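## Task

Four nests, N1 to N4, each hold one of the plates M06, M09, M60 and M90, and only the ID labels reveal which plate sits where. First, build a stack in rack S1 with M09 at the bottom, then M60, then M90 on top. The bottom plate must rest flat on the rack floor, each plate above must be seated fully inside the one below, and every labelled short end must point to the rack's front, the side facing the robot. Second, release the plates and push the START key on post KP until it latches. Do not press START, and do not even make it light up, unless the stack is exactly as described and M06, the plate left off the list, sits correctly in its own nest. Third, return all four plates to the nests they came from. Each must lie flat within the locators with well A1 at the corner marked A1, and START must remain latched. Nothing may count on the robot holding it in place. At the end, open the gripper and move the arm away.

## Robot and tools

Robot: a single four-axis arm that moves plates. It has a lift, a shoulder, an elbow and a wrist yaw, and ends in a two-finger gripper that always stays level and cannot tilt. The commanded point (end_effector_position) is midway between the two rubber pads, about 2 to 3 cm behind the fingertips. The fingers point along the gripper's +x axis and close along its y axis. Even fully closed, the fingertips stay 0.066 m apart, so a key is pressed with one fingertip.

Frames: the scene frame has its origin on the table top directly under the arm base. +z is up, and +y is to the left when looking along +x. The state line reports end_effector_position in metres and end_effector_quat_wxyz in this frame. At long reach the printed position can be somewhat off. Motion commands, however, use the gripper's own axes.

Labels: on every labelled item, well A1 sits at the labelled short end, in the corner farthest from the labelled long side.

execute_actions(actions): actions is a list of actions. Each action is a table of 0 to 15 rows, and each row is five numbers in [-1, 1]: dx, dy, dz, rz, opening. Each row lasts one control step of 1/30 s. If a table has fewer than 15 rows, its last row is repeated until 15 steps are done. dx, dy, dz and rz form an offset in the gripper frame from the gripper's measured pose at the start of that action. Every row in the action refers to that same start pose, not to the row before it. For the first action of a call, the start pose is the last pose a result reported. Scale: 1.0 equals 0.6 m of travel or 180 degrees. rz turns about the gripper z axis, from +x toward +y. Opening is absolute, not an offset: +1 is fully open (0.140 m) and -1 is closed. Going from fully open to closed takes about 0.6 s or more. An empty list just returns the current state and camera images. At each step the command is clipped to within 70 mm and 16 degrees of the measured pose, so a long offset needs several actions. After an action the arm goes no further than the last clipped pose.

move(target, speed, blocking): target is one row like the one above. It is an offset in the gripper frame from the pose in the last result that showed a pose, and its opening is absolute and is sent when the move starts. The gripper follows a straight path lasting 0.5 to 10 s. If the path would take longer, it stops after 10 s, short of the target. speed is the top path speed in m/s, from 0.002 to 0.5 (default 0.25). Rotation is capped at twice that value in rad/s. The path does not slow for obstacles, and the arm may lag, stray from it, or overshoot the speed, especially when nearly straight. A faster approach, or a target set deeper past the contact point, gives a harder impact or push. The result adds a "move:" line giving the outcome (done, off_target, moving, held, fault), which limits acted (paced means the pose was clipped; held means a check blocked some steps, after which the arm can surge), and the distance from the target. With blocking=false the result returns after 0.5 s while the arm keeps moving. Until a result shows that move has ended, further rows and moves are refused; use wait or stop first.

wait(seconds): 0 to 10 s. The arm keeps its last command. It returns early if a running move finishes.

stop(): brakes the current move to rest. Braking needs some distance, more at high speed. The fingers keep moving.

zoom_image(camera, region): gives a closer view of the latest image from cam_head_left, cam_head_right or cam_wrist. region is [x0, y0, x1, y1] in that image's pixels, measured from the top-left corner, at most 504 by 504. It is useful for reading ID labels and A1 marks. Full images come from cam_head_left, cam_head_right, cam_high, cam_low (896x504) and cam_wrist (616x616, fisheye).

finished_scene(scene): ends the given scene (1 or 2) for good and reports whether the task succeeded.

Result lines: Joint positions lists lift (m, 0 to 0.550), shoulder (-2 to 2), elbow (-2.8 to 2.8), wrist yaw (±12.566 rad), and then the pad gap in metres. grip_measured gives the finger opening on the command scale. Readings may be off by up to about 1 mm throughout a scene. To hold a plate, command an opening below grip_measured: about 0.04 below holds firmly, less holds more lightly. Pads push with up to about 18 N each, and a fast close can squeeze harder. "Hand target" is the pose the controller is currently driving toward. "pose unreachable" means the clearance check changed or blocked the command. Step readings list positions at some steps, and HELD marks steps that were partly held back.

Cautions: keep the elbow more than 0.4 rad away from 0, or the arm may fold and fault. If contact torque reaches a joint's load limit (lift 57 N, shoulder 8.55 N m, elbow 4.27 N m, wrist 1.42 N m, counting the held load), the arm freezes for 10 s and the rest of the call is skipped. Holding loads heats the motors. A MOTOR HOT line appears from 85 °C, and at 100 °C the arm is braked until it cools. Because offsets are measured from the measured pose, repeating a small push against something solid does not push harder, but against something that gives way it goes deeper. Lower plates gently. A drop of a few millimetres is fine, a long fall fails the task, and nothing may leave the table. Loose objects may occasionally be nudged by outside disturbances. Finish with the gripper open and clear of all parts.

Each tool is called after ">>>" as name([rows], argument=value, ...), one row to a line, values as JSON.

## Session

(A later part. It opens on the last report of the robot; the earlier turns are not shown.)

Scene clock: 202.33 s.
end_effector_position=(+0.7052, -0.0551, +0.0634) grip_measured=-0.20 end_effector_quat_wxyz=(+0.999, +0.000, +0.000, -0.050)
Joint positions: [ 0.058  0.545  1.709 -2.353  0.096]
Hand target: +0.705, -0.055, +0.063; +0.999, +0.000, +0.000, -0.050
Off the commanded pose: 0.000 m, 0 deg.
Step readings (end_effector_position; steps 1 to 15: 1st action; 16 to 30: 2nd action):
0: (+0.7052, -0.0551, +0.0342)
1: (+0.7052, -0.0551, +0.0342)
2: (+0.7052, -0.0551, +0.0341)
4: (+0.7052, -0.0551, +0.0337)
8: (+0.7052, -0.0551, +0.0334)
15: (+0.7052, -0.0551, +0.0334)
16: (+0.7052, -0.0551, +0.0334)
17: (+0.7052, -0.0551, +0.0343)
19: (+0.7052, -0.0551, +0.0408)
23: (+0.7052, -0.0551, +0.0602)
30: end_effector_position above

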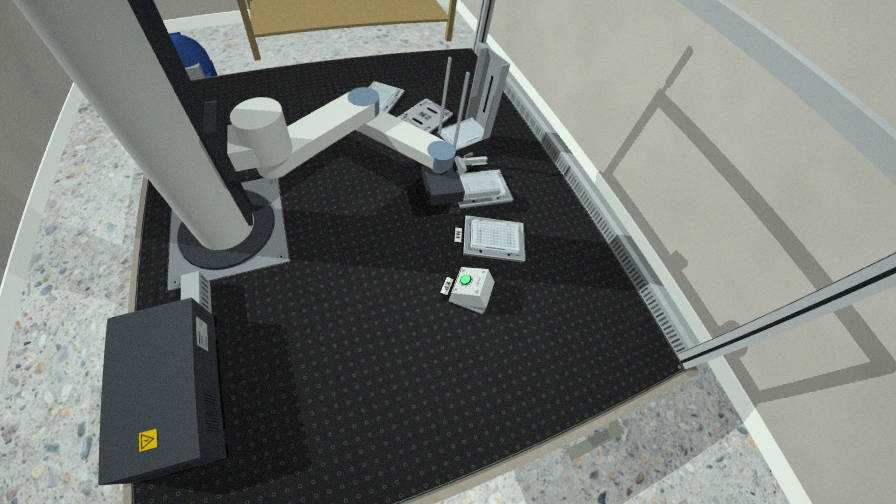

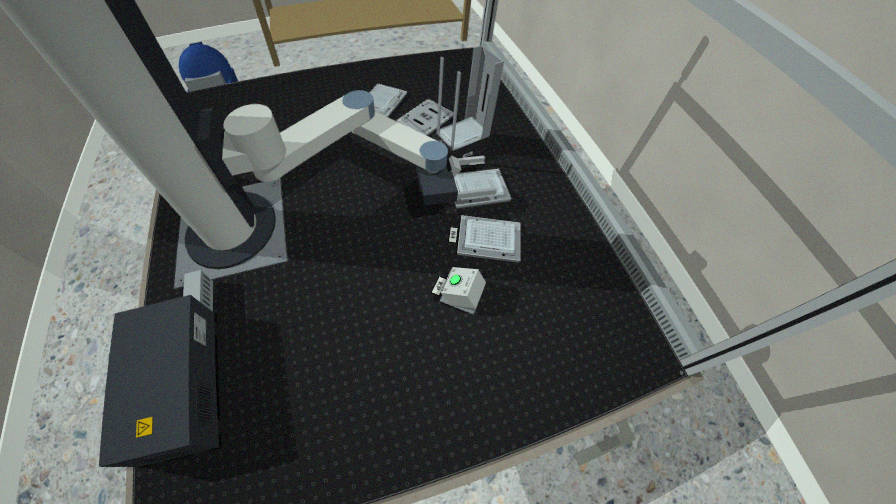

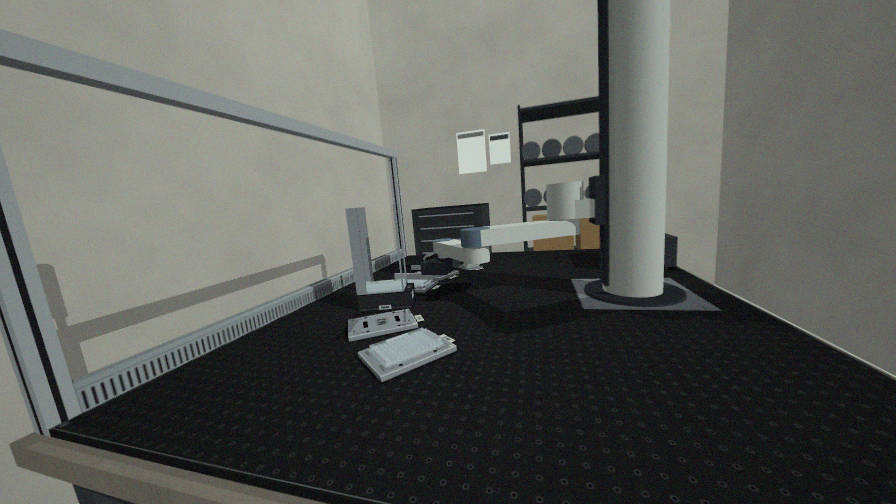

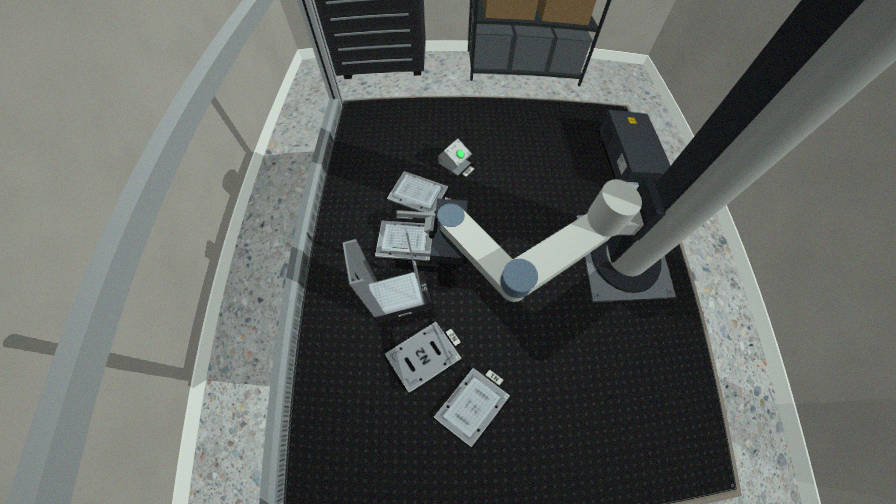

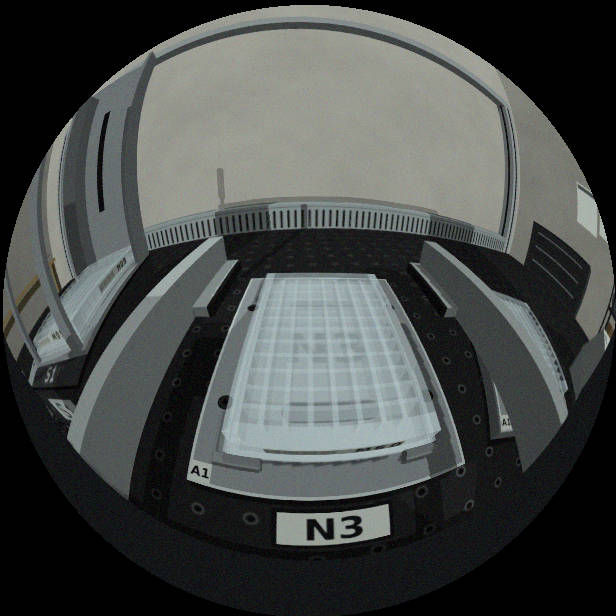

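>>> execute_actions([
  [[0,-0.0003,0,0,0.8],[0,-0.0003,0,0,0.65],[0,-0.0003,0,0,0.5],[0,-0.0003,0,0,0.35],[0,-0.0003,0,0,0.2],[0,-0.0003,0,0,0.05],[0,-0.0003,0,0,-0.1],[0,-0.0003,0,0,-0.2],[0,-0.0003,0,0,-0.3],[0,-0.0003,0,0,-0.36],[0,-0.0003,0,0,-0.41],[0,-0.0003,0,0,-0.45],[0,-0.0003,0,0,-0.48],[0,-0.0003,0,0,-0.5],[0,-0.0003,0,0,-0.51]],
  [[0,0,0,0,-0.52],[0,0,0,0,-0.53],[0,0,0,0,-0.54],[0,0,0,0,-0.55],[0,0,0,0,-0.56],[0,0,0,0,-0.57],[0,0,0,0,-0.58],[0,0,0,0,-0.59],[0,0,0,0,-0.6],[0,0,0,0,-0.61],[0,0,0,0,-0.62]],
])

>>> move(target=[0, 0, 0.02, 0, -0.62], speed=0.03)

Scene clock: 208.07 s.
end_effector_position=(+0.7183, +0.1304, +0.0746) grip_measured=-0.57 end_effector_quat_wxyz=(+0.991, +0.000, +0.000, +0.137)
Joint positions: [ 0.07   0.802  1.869 -2.395  0.082]
Hand target: +0.718, +0.130, +0.075; +0.991, +0.000, +0.000, +0.137
Off the commanded pose: 0.000 m, 0 deg.
Step readings (end_effector_position; steps 1 to 15: 1st action; 16 to 30: 2nd action):
0: (+0.7183, +0.1306, +0.0746)
1: (+0.7183, +0.1306, +0.0746)
2: (+0.7183, +0.1304, +0.0746)
4: (+0.7183, +0.1304, +0.0746)
8: (+0.7183, +0.1304, +0.0746)
15: (+0.7183, +0.1304, +0.0746)
16: (+0.7183, +0.1304, +0.0746)
17: (+0.7183, +0.1304, +0.0746)
19: (+0.7183, +0.1304, +0.0746)
23: (+0.7183, +0.1304, +0.0746)
30: end_effector_position above

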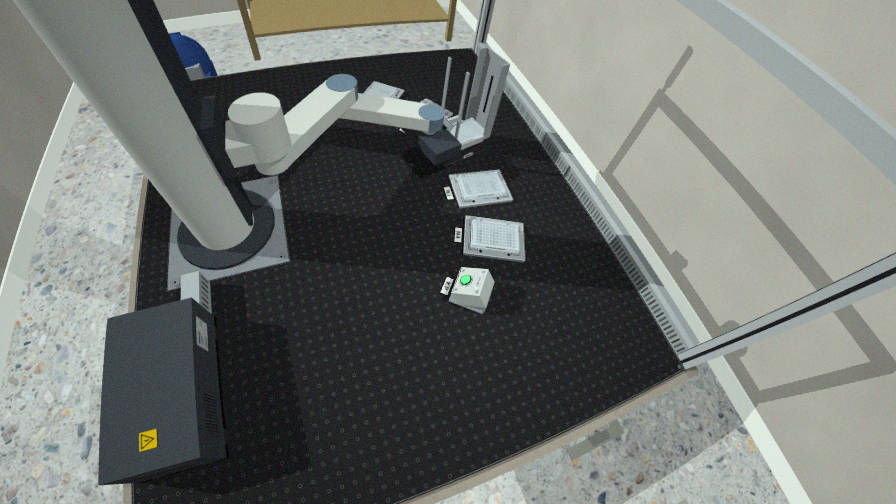

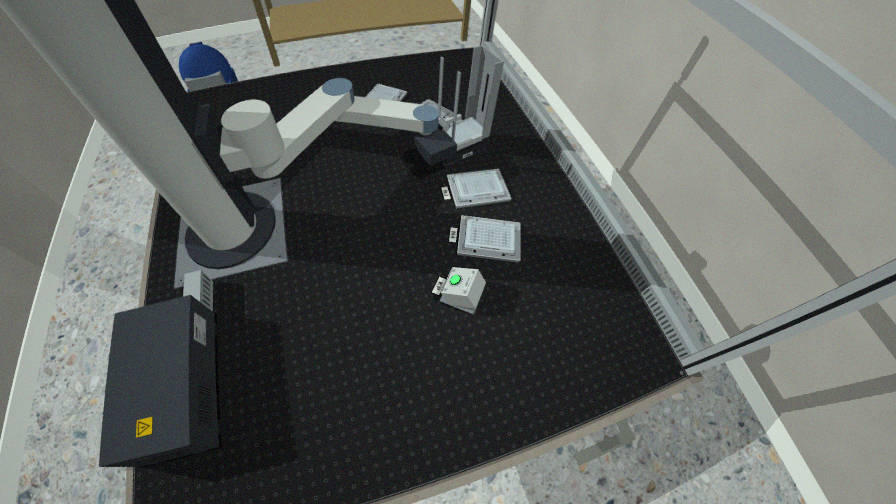

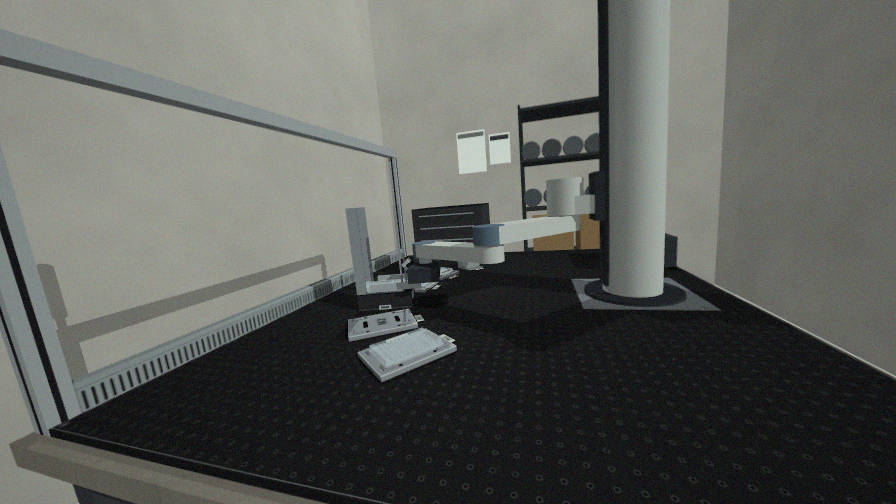

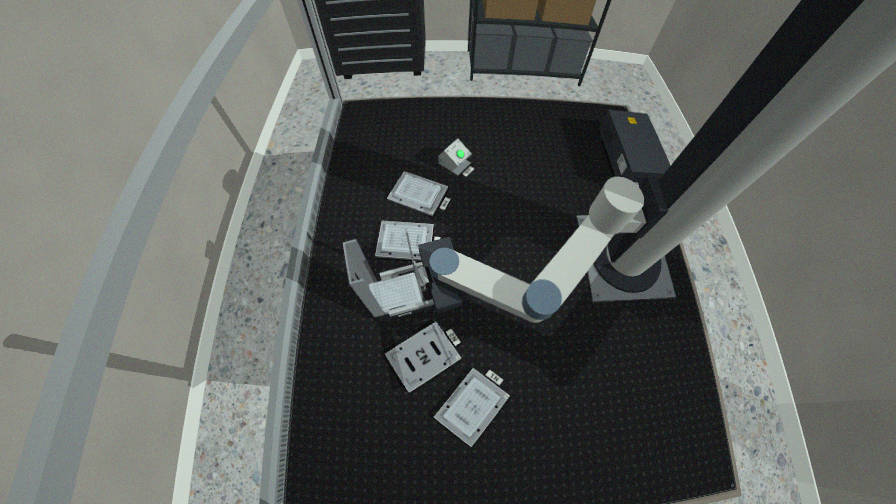

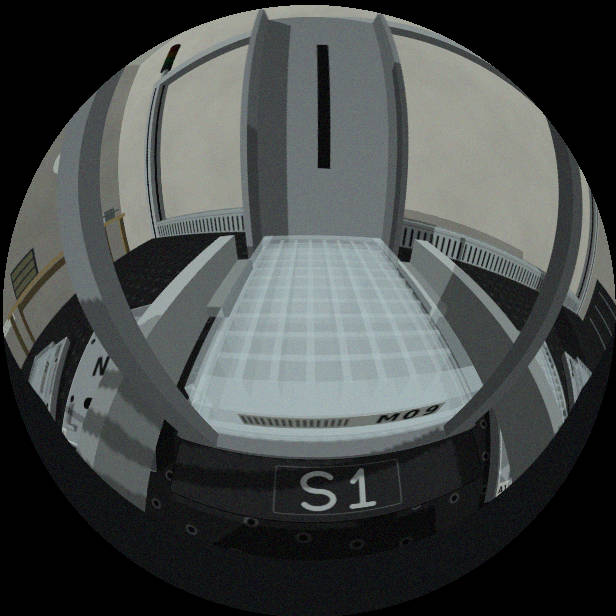

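Scene clock: 208.77 s.
end_effector_position=(+0.7183, +0.1304, +0.0867) grip_measured=-0.57 end_effector_quat_wxyz=(+0.991, +0.000, +0.000, +0.137)
Joint positions: [ 0.082  0.802  1.869 -2.395  0.082]
Hand target: +0.718, +0.130, +0.087; +0.991, +0.000, +0.000, +0.137
Off the commanded pose: 0.000 m, 0 deg.
move: done

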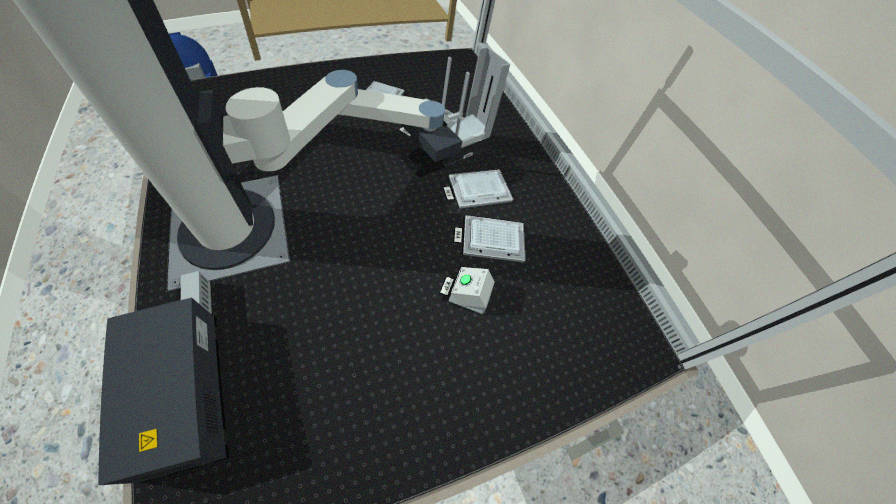

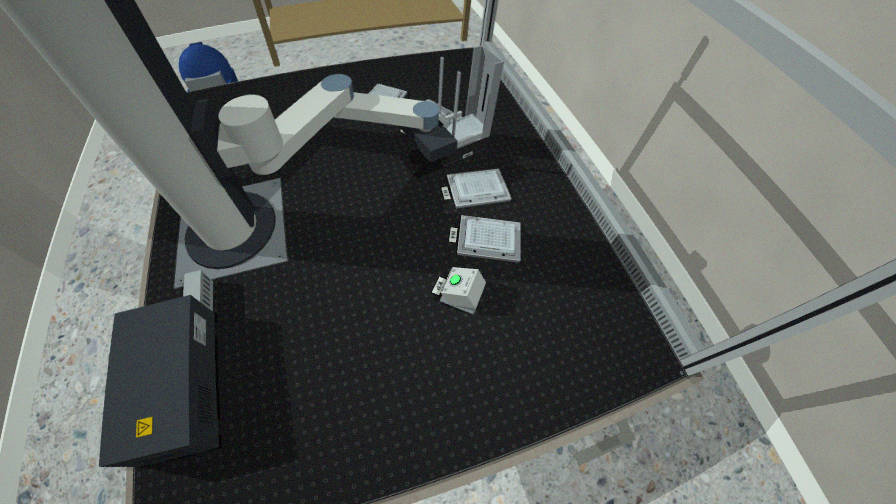

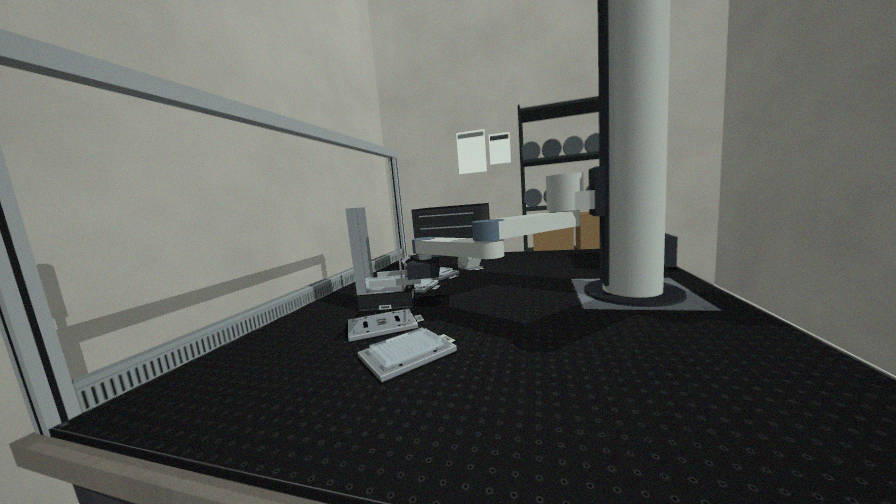

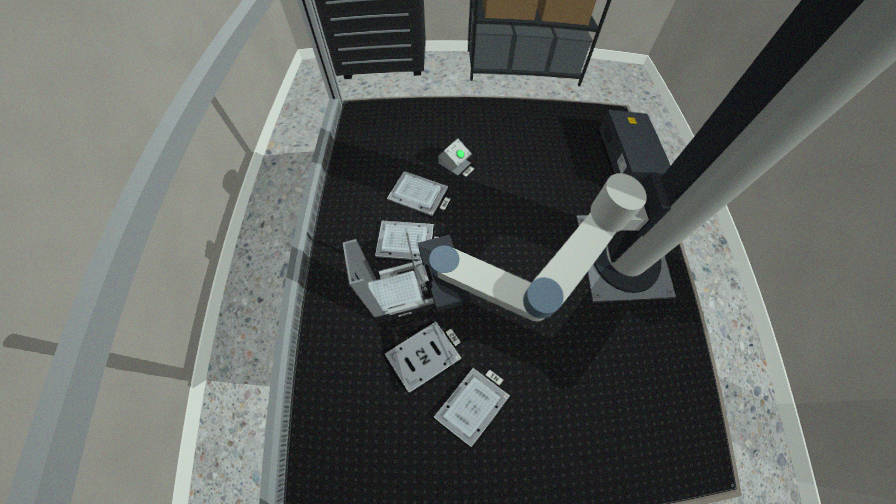

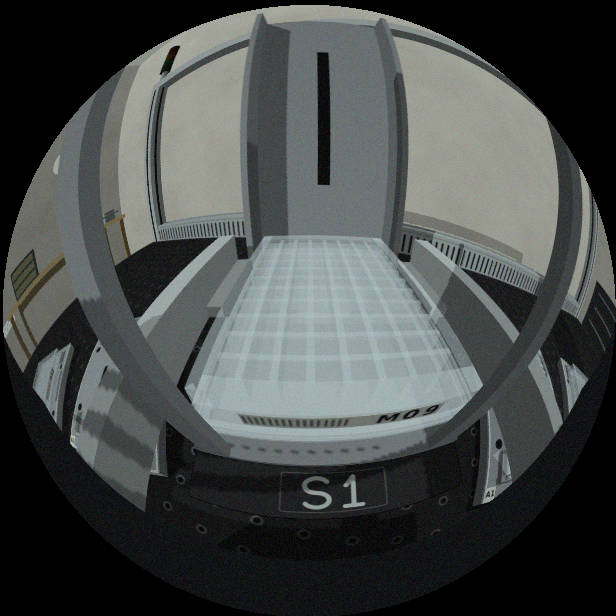

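Up to 0.345.

>>> move(target=[0, 0, 0.4305, 0, -0.62], speed=0.25)

Scene clock: 210.33 s.
end_effector_position=(+0.7183, +0.1305, +0.3450) grip_measured=-0.57 end_effector_quat_wxyz=(+0.991, +0.000, +0.000, +0.137)
Joint positions: [ 0.34   0.802  1.869 -2.395  0.082]
Hand target: +0.718, +0.130, +0.345; +0.991, +0.000, +0.000, +0.137
Off the commanded pose: 0.000 m, 0 deg.
move: done

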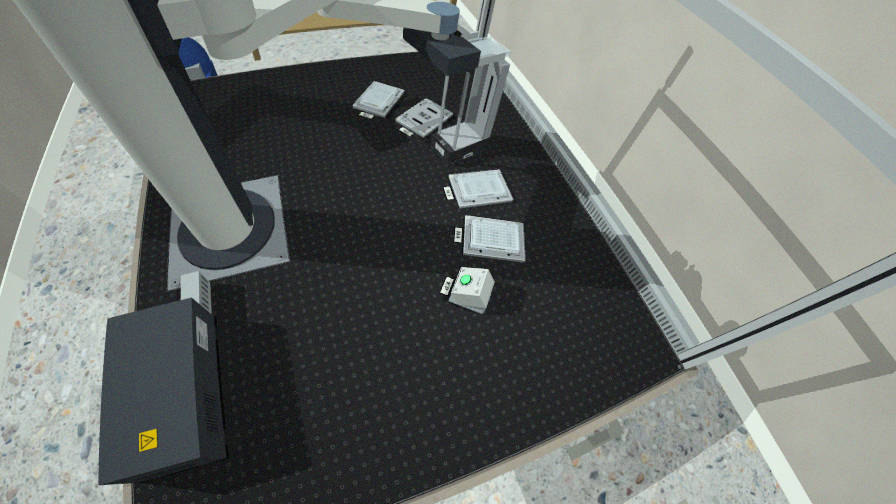

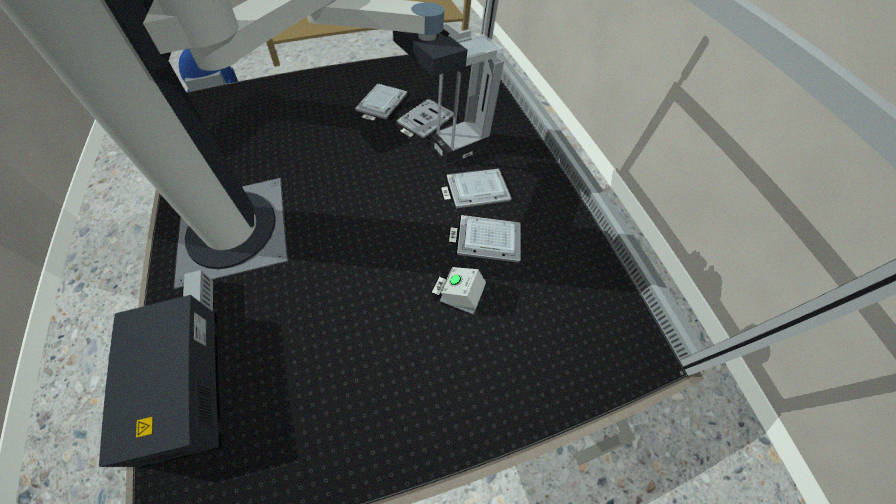

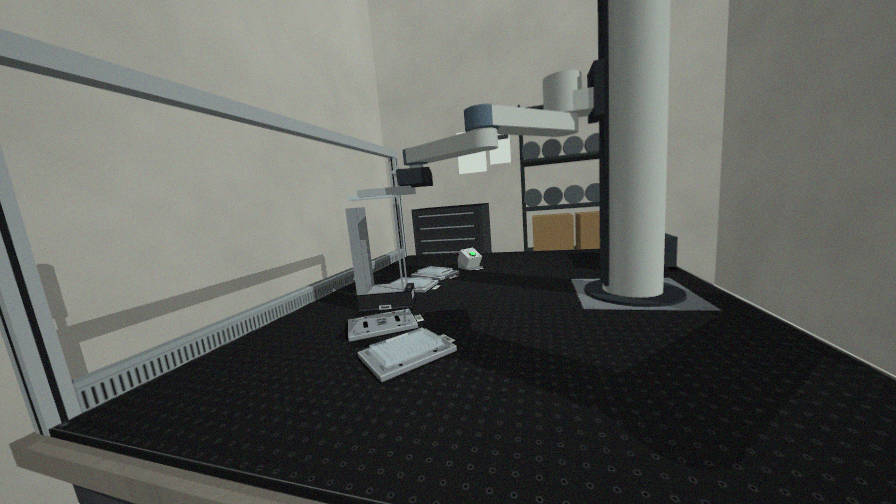

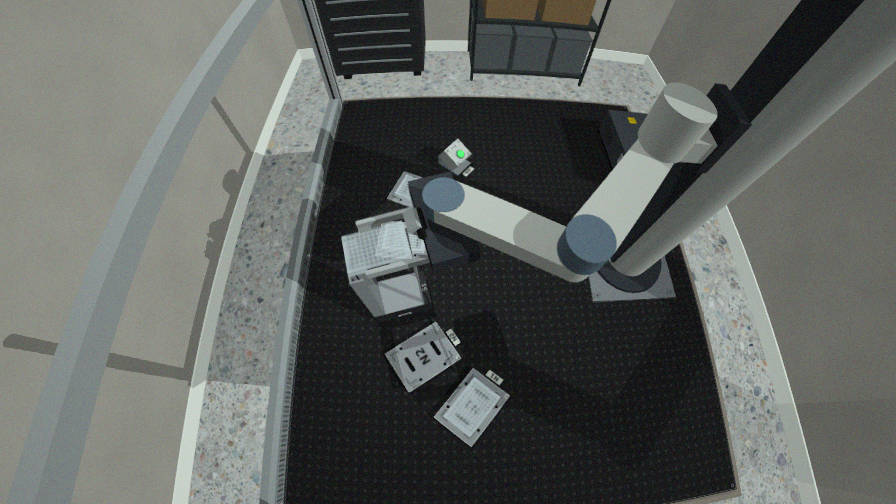

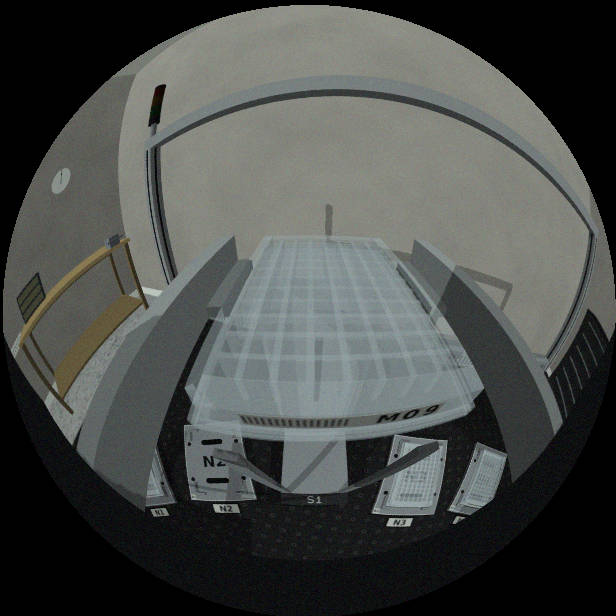

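>>> move(target=[-0.0443, 0.2911, 0, 0.0965, -0.62], speed=0.25)

Scene clock: 211.77 s.
end_effector_position=(+0.6450, +0.2915, +0.3450) grip_measured=-0.57 end_effector_quat_wxyz=(+0.958, +0.000, +0.000, +0.286)
Joint positions: [ 0.34   1.143  1.832 -2.395  0.082]
Hand target: +0.645, +0.291, +0.345; +0.958, +0.000, +0.000, +0.285
Off the commanded pose: 0.000 m, 0 deg.
move: done

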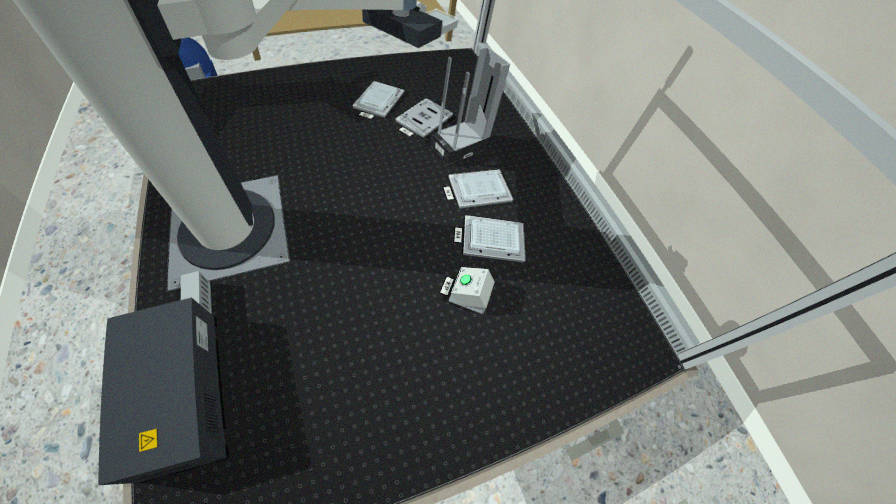

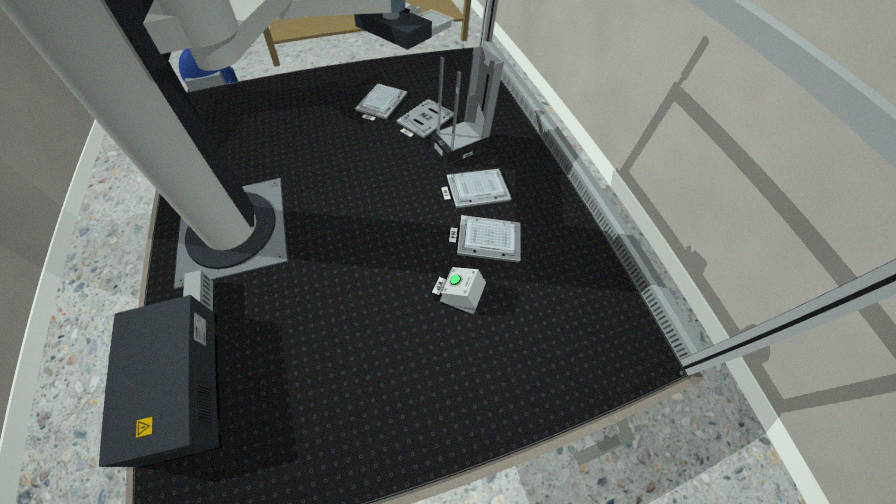

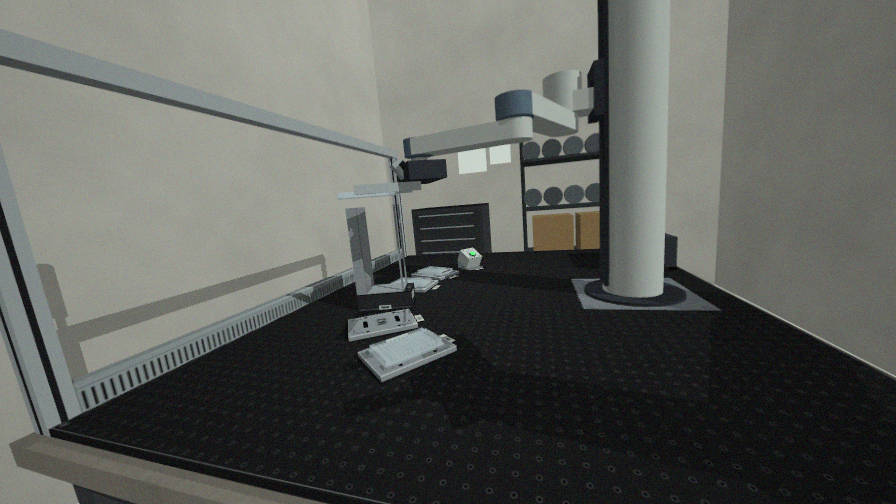

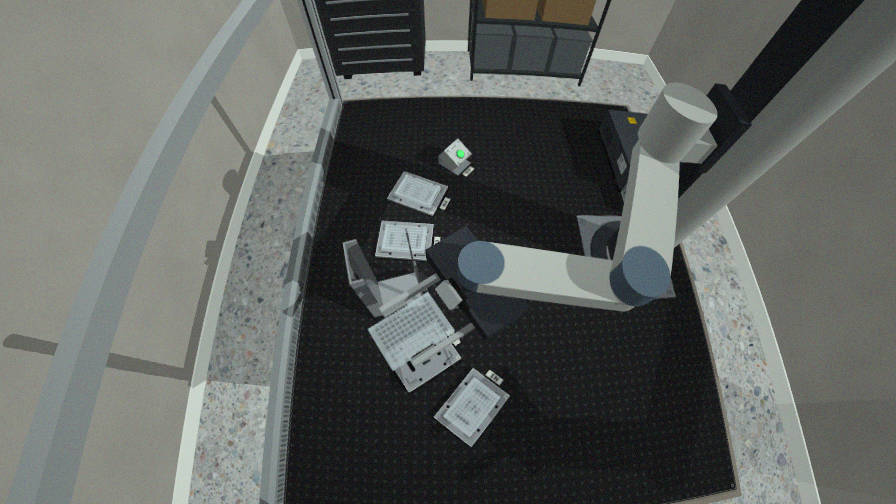

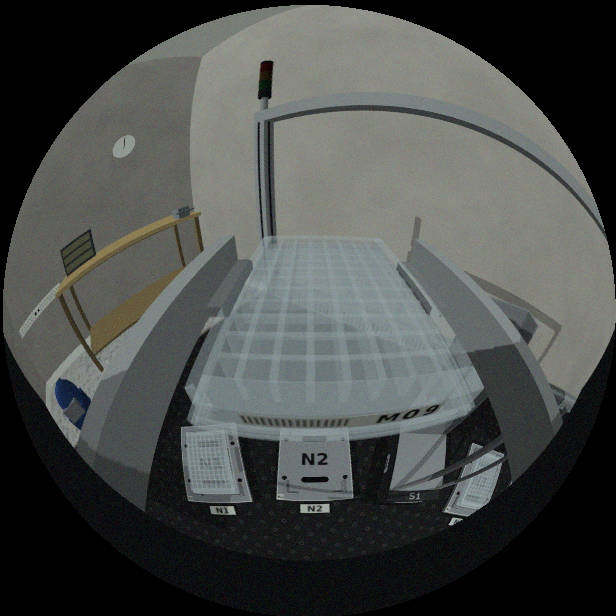

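>>> move(target=[0.0003, -0.0004, -0.5, 0, -0.62], speed=0.28)

Scene clock: 213.70 s.
end_effector_position=(+0.6452, +0.2915, +0.0449) grip_measured=-0.57 end_effector_quat_wxyz=(+0.958, +0.000, +0.000, +0.286)
Joint positions: [ 0.04   1.142  1.833 -2.395  0.082]
Hand target: +0.645, +0.291, +0.045; +0.958, +0.000, +0.000, +0.286
Off the commanded pose: 0.000 m, 0 deg.
move: done

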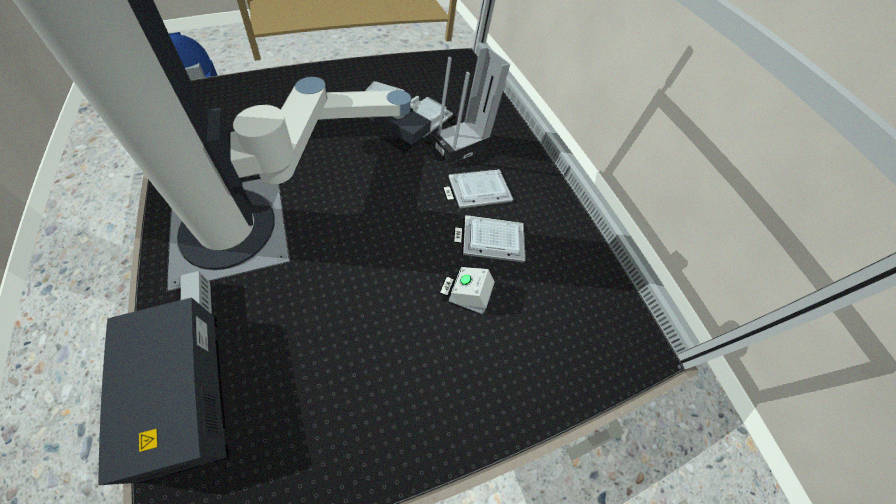

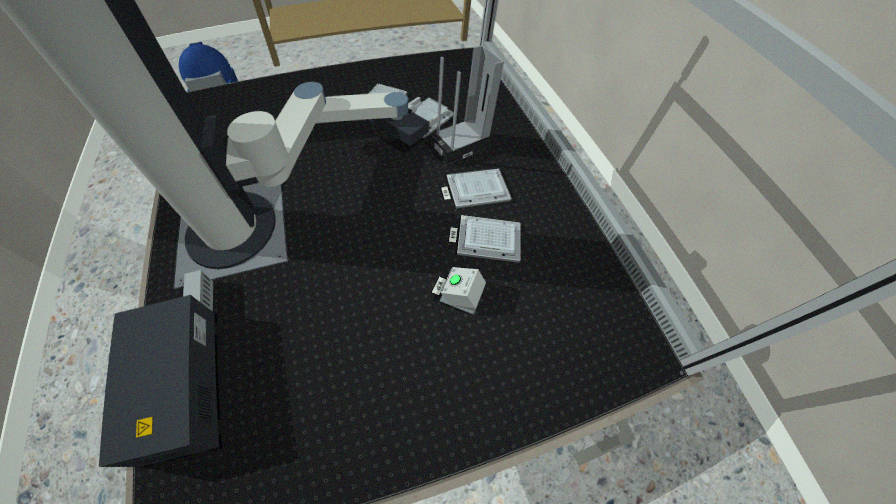

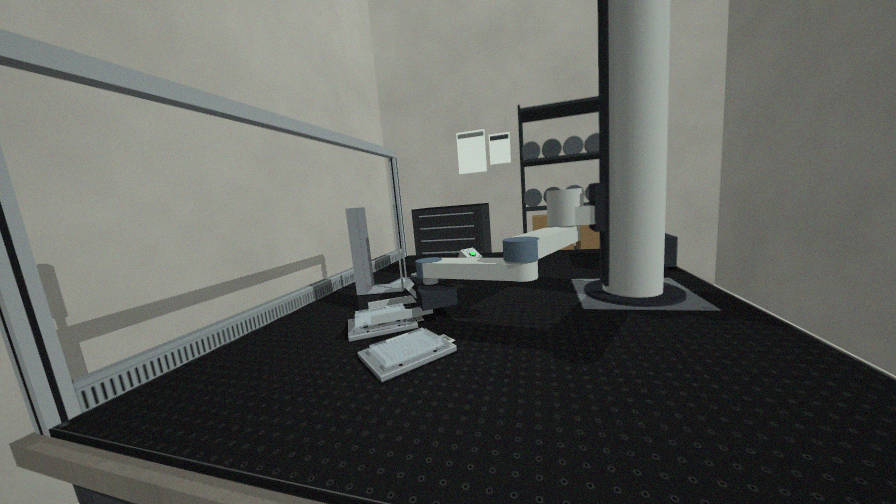

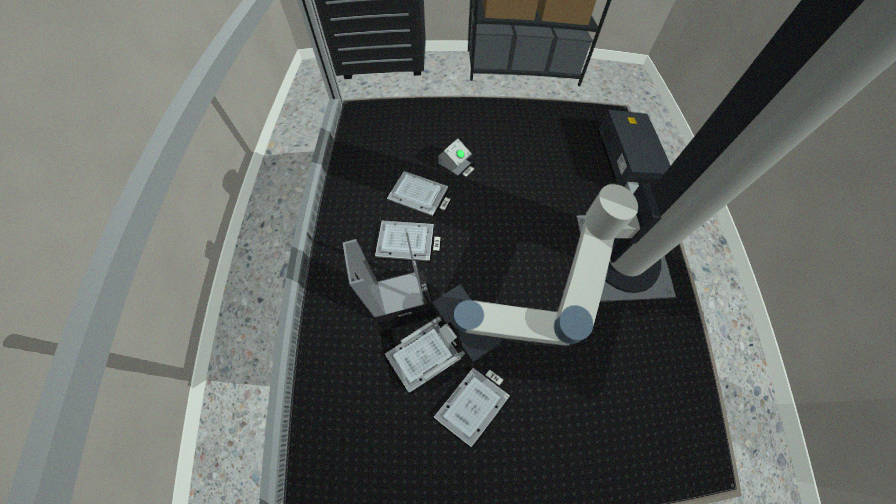

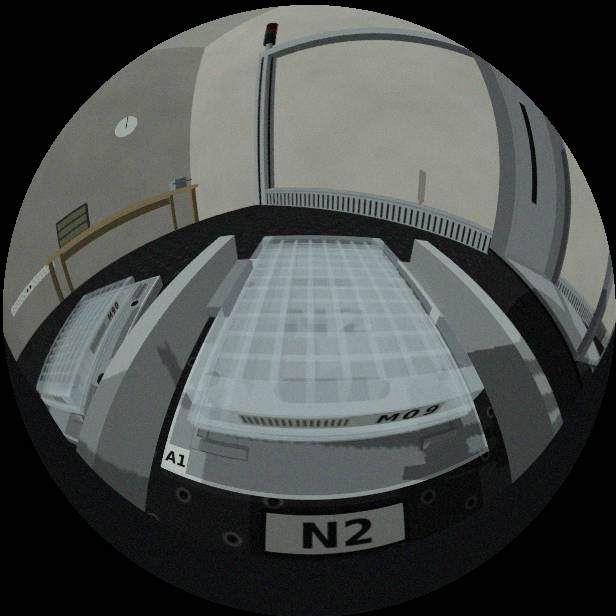

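>>> execute_actions([
  [[0,0,-0.001,0,-0.62],[0,0,-0.002,0,-0.62],[0,0,-0.003,0,-0.62],[0,0,-0.004,0,-0.62],[0,0,-0.005,0,-0.62],[0,0,-0.006,0,-0.62],[0,0,-0.007,0,-0.62],[0,0,-0.008,0,-0.62],[0,0,-0.009,0,-0.62],[0,0,-0.01,0,-0.62],[0,0,-0.011,0,-0.62],[0,0,-0.012,0,-0.62],[0,0,-0.013,0,-0.62],[0,0,-0.014,0,-0.62]],
  [[0,0,-0.0005,0,-0.62],[0,0,-0.001,0,-0.62],[0,0,-0.0015,0,-0.62],[0,0,-0.002,0,-0.62],[0,0,-0.0025,0,-0.62],[0,0,-0.003,0,-0.62],[0,0,-0.0035,0,-0.62],[0,0,-0.004,0,-0.62]],
])

Scene clock: 215.37 s.
end_effector_position=(+0.6452, +0.2916, +0.0342) grip_measured=-0.57 end_effector_quat_wxyz=(+0.958, +0.000, +0.000, +0.286)
Joint positions: [ 0.029  1.142  1.833 -2.395  0.082]
Hand target: +0.645, +0.291, +0.034; +0.958, +0.000, +0.000, +0.286
Off the commanded pose: 0.000 m, 0 deg.
Step readings (end_effector_position; steps 1 to 15: 1st action; 16 to 30: 2nd action):
0: (+0.6452, +0.2915, +0.0449)
1: (+0.6452, +0.2915, +0.0449)
2: (+0.6452, +0.2915, +0.0445)
4: (+0.6452, +0.2915, +0.0432)
8: (+0.6452, +0.2915, +0.0408)
15: (+0.6452, +0.2915, +0.0366)
16: (+0.6452, +0.2915, +0.0365)
17: (+0.6452, +0.2915, +0.0363)
19: (+0.6452, +0.2915, +0.0357)
23: (+0.6452, +0.2915, +0.0345)
30: end_effector_position above

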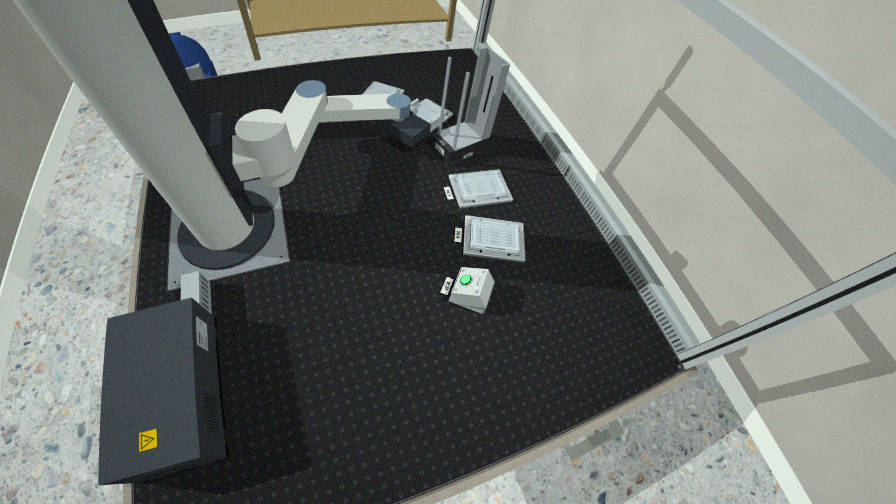

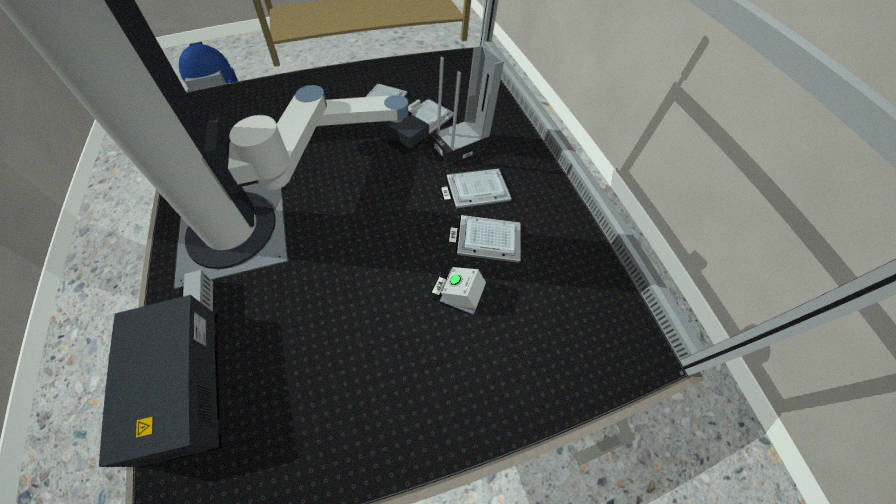

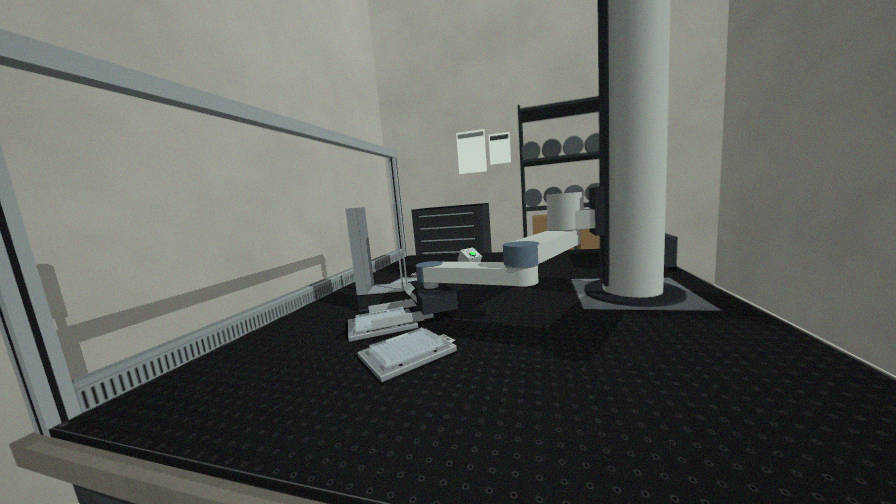

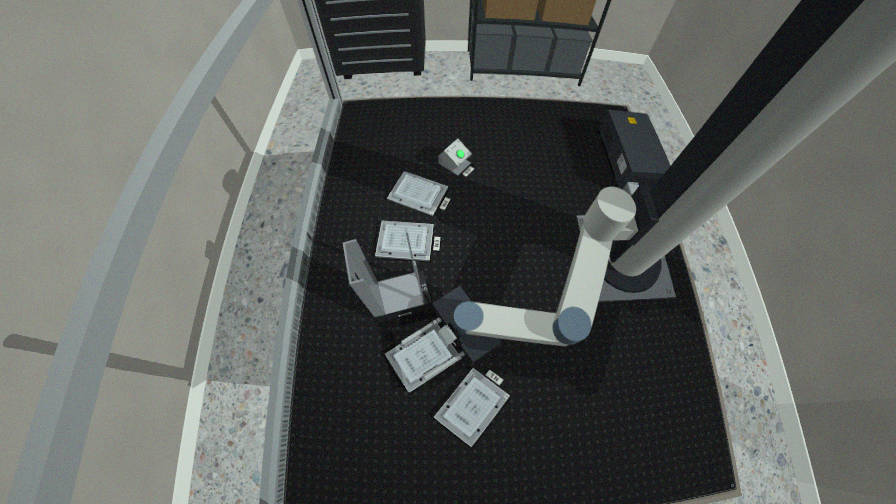

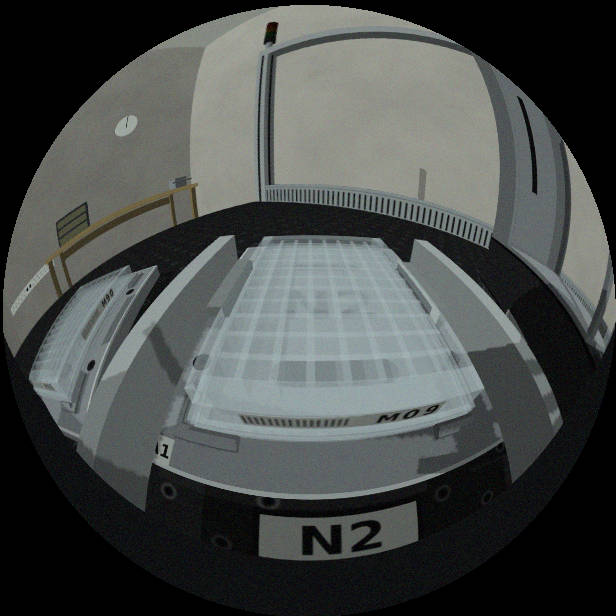

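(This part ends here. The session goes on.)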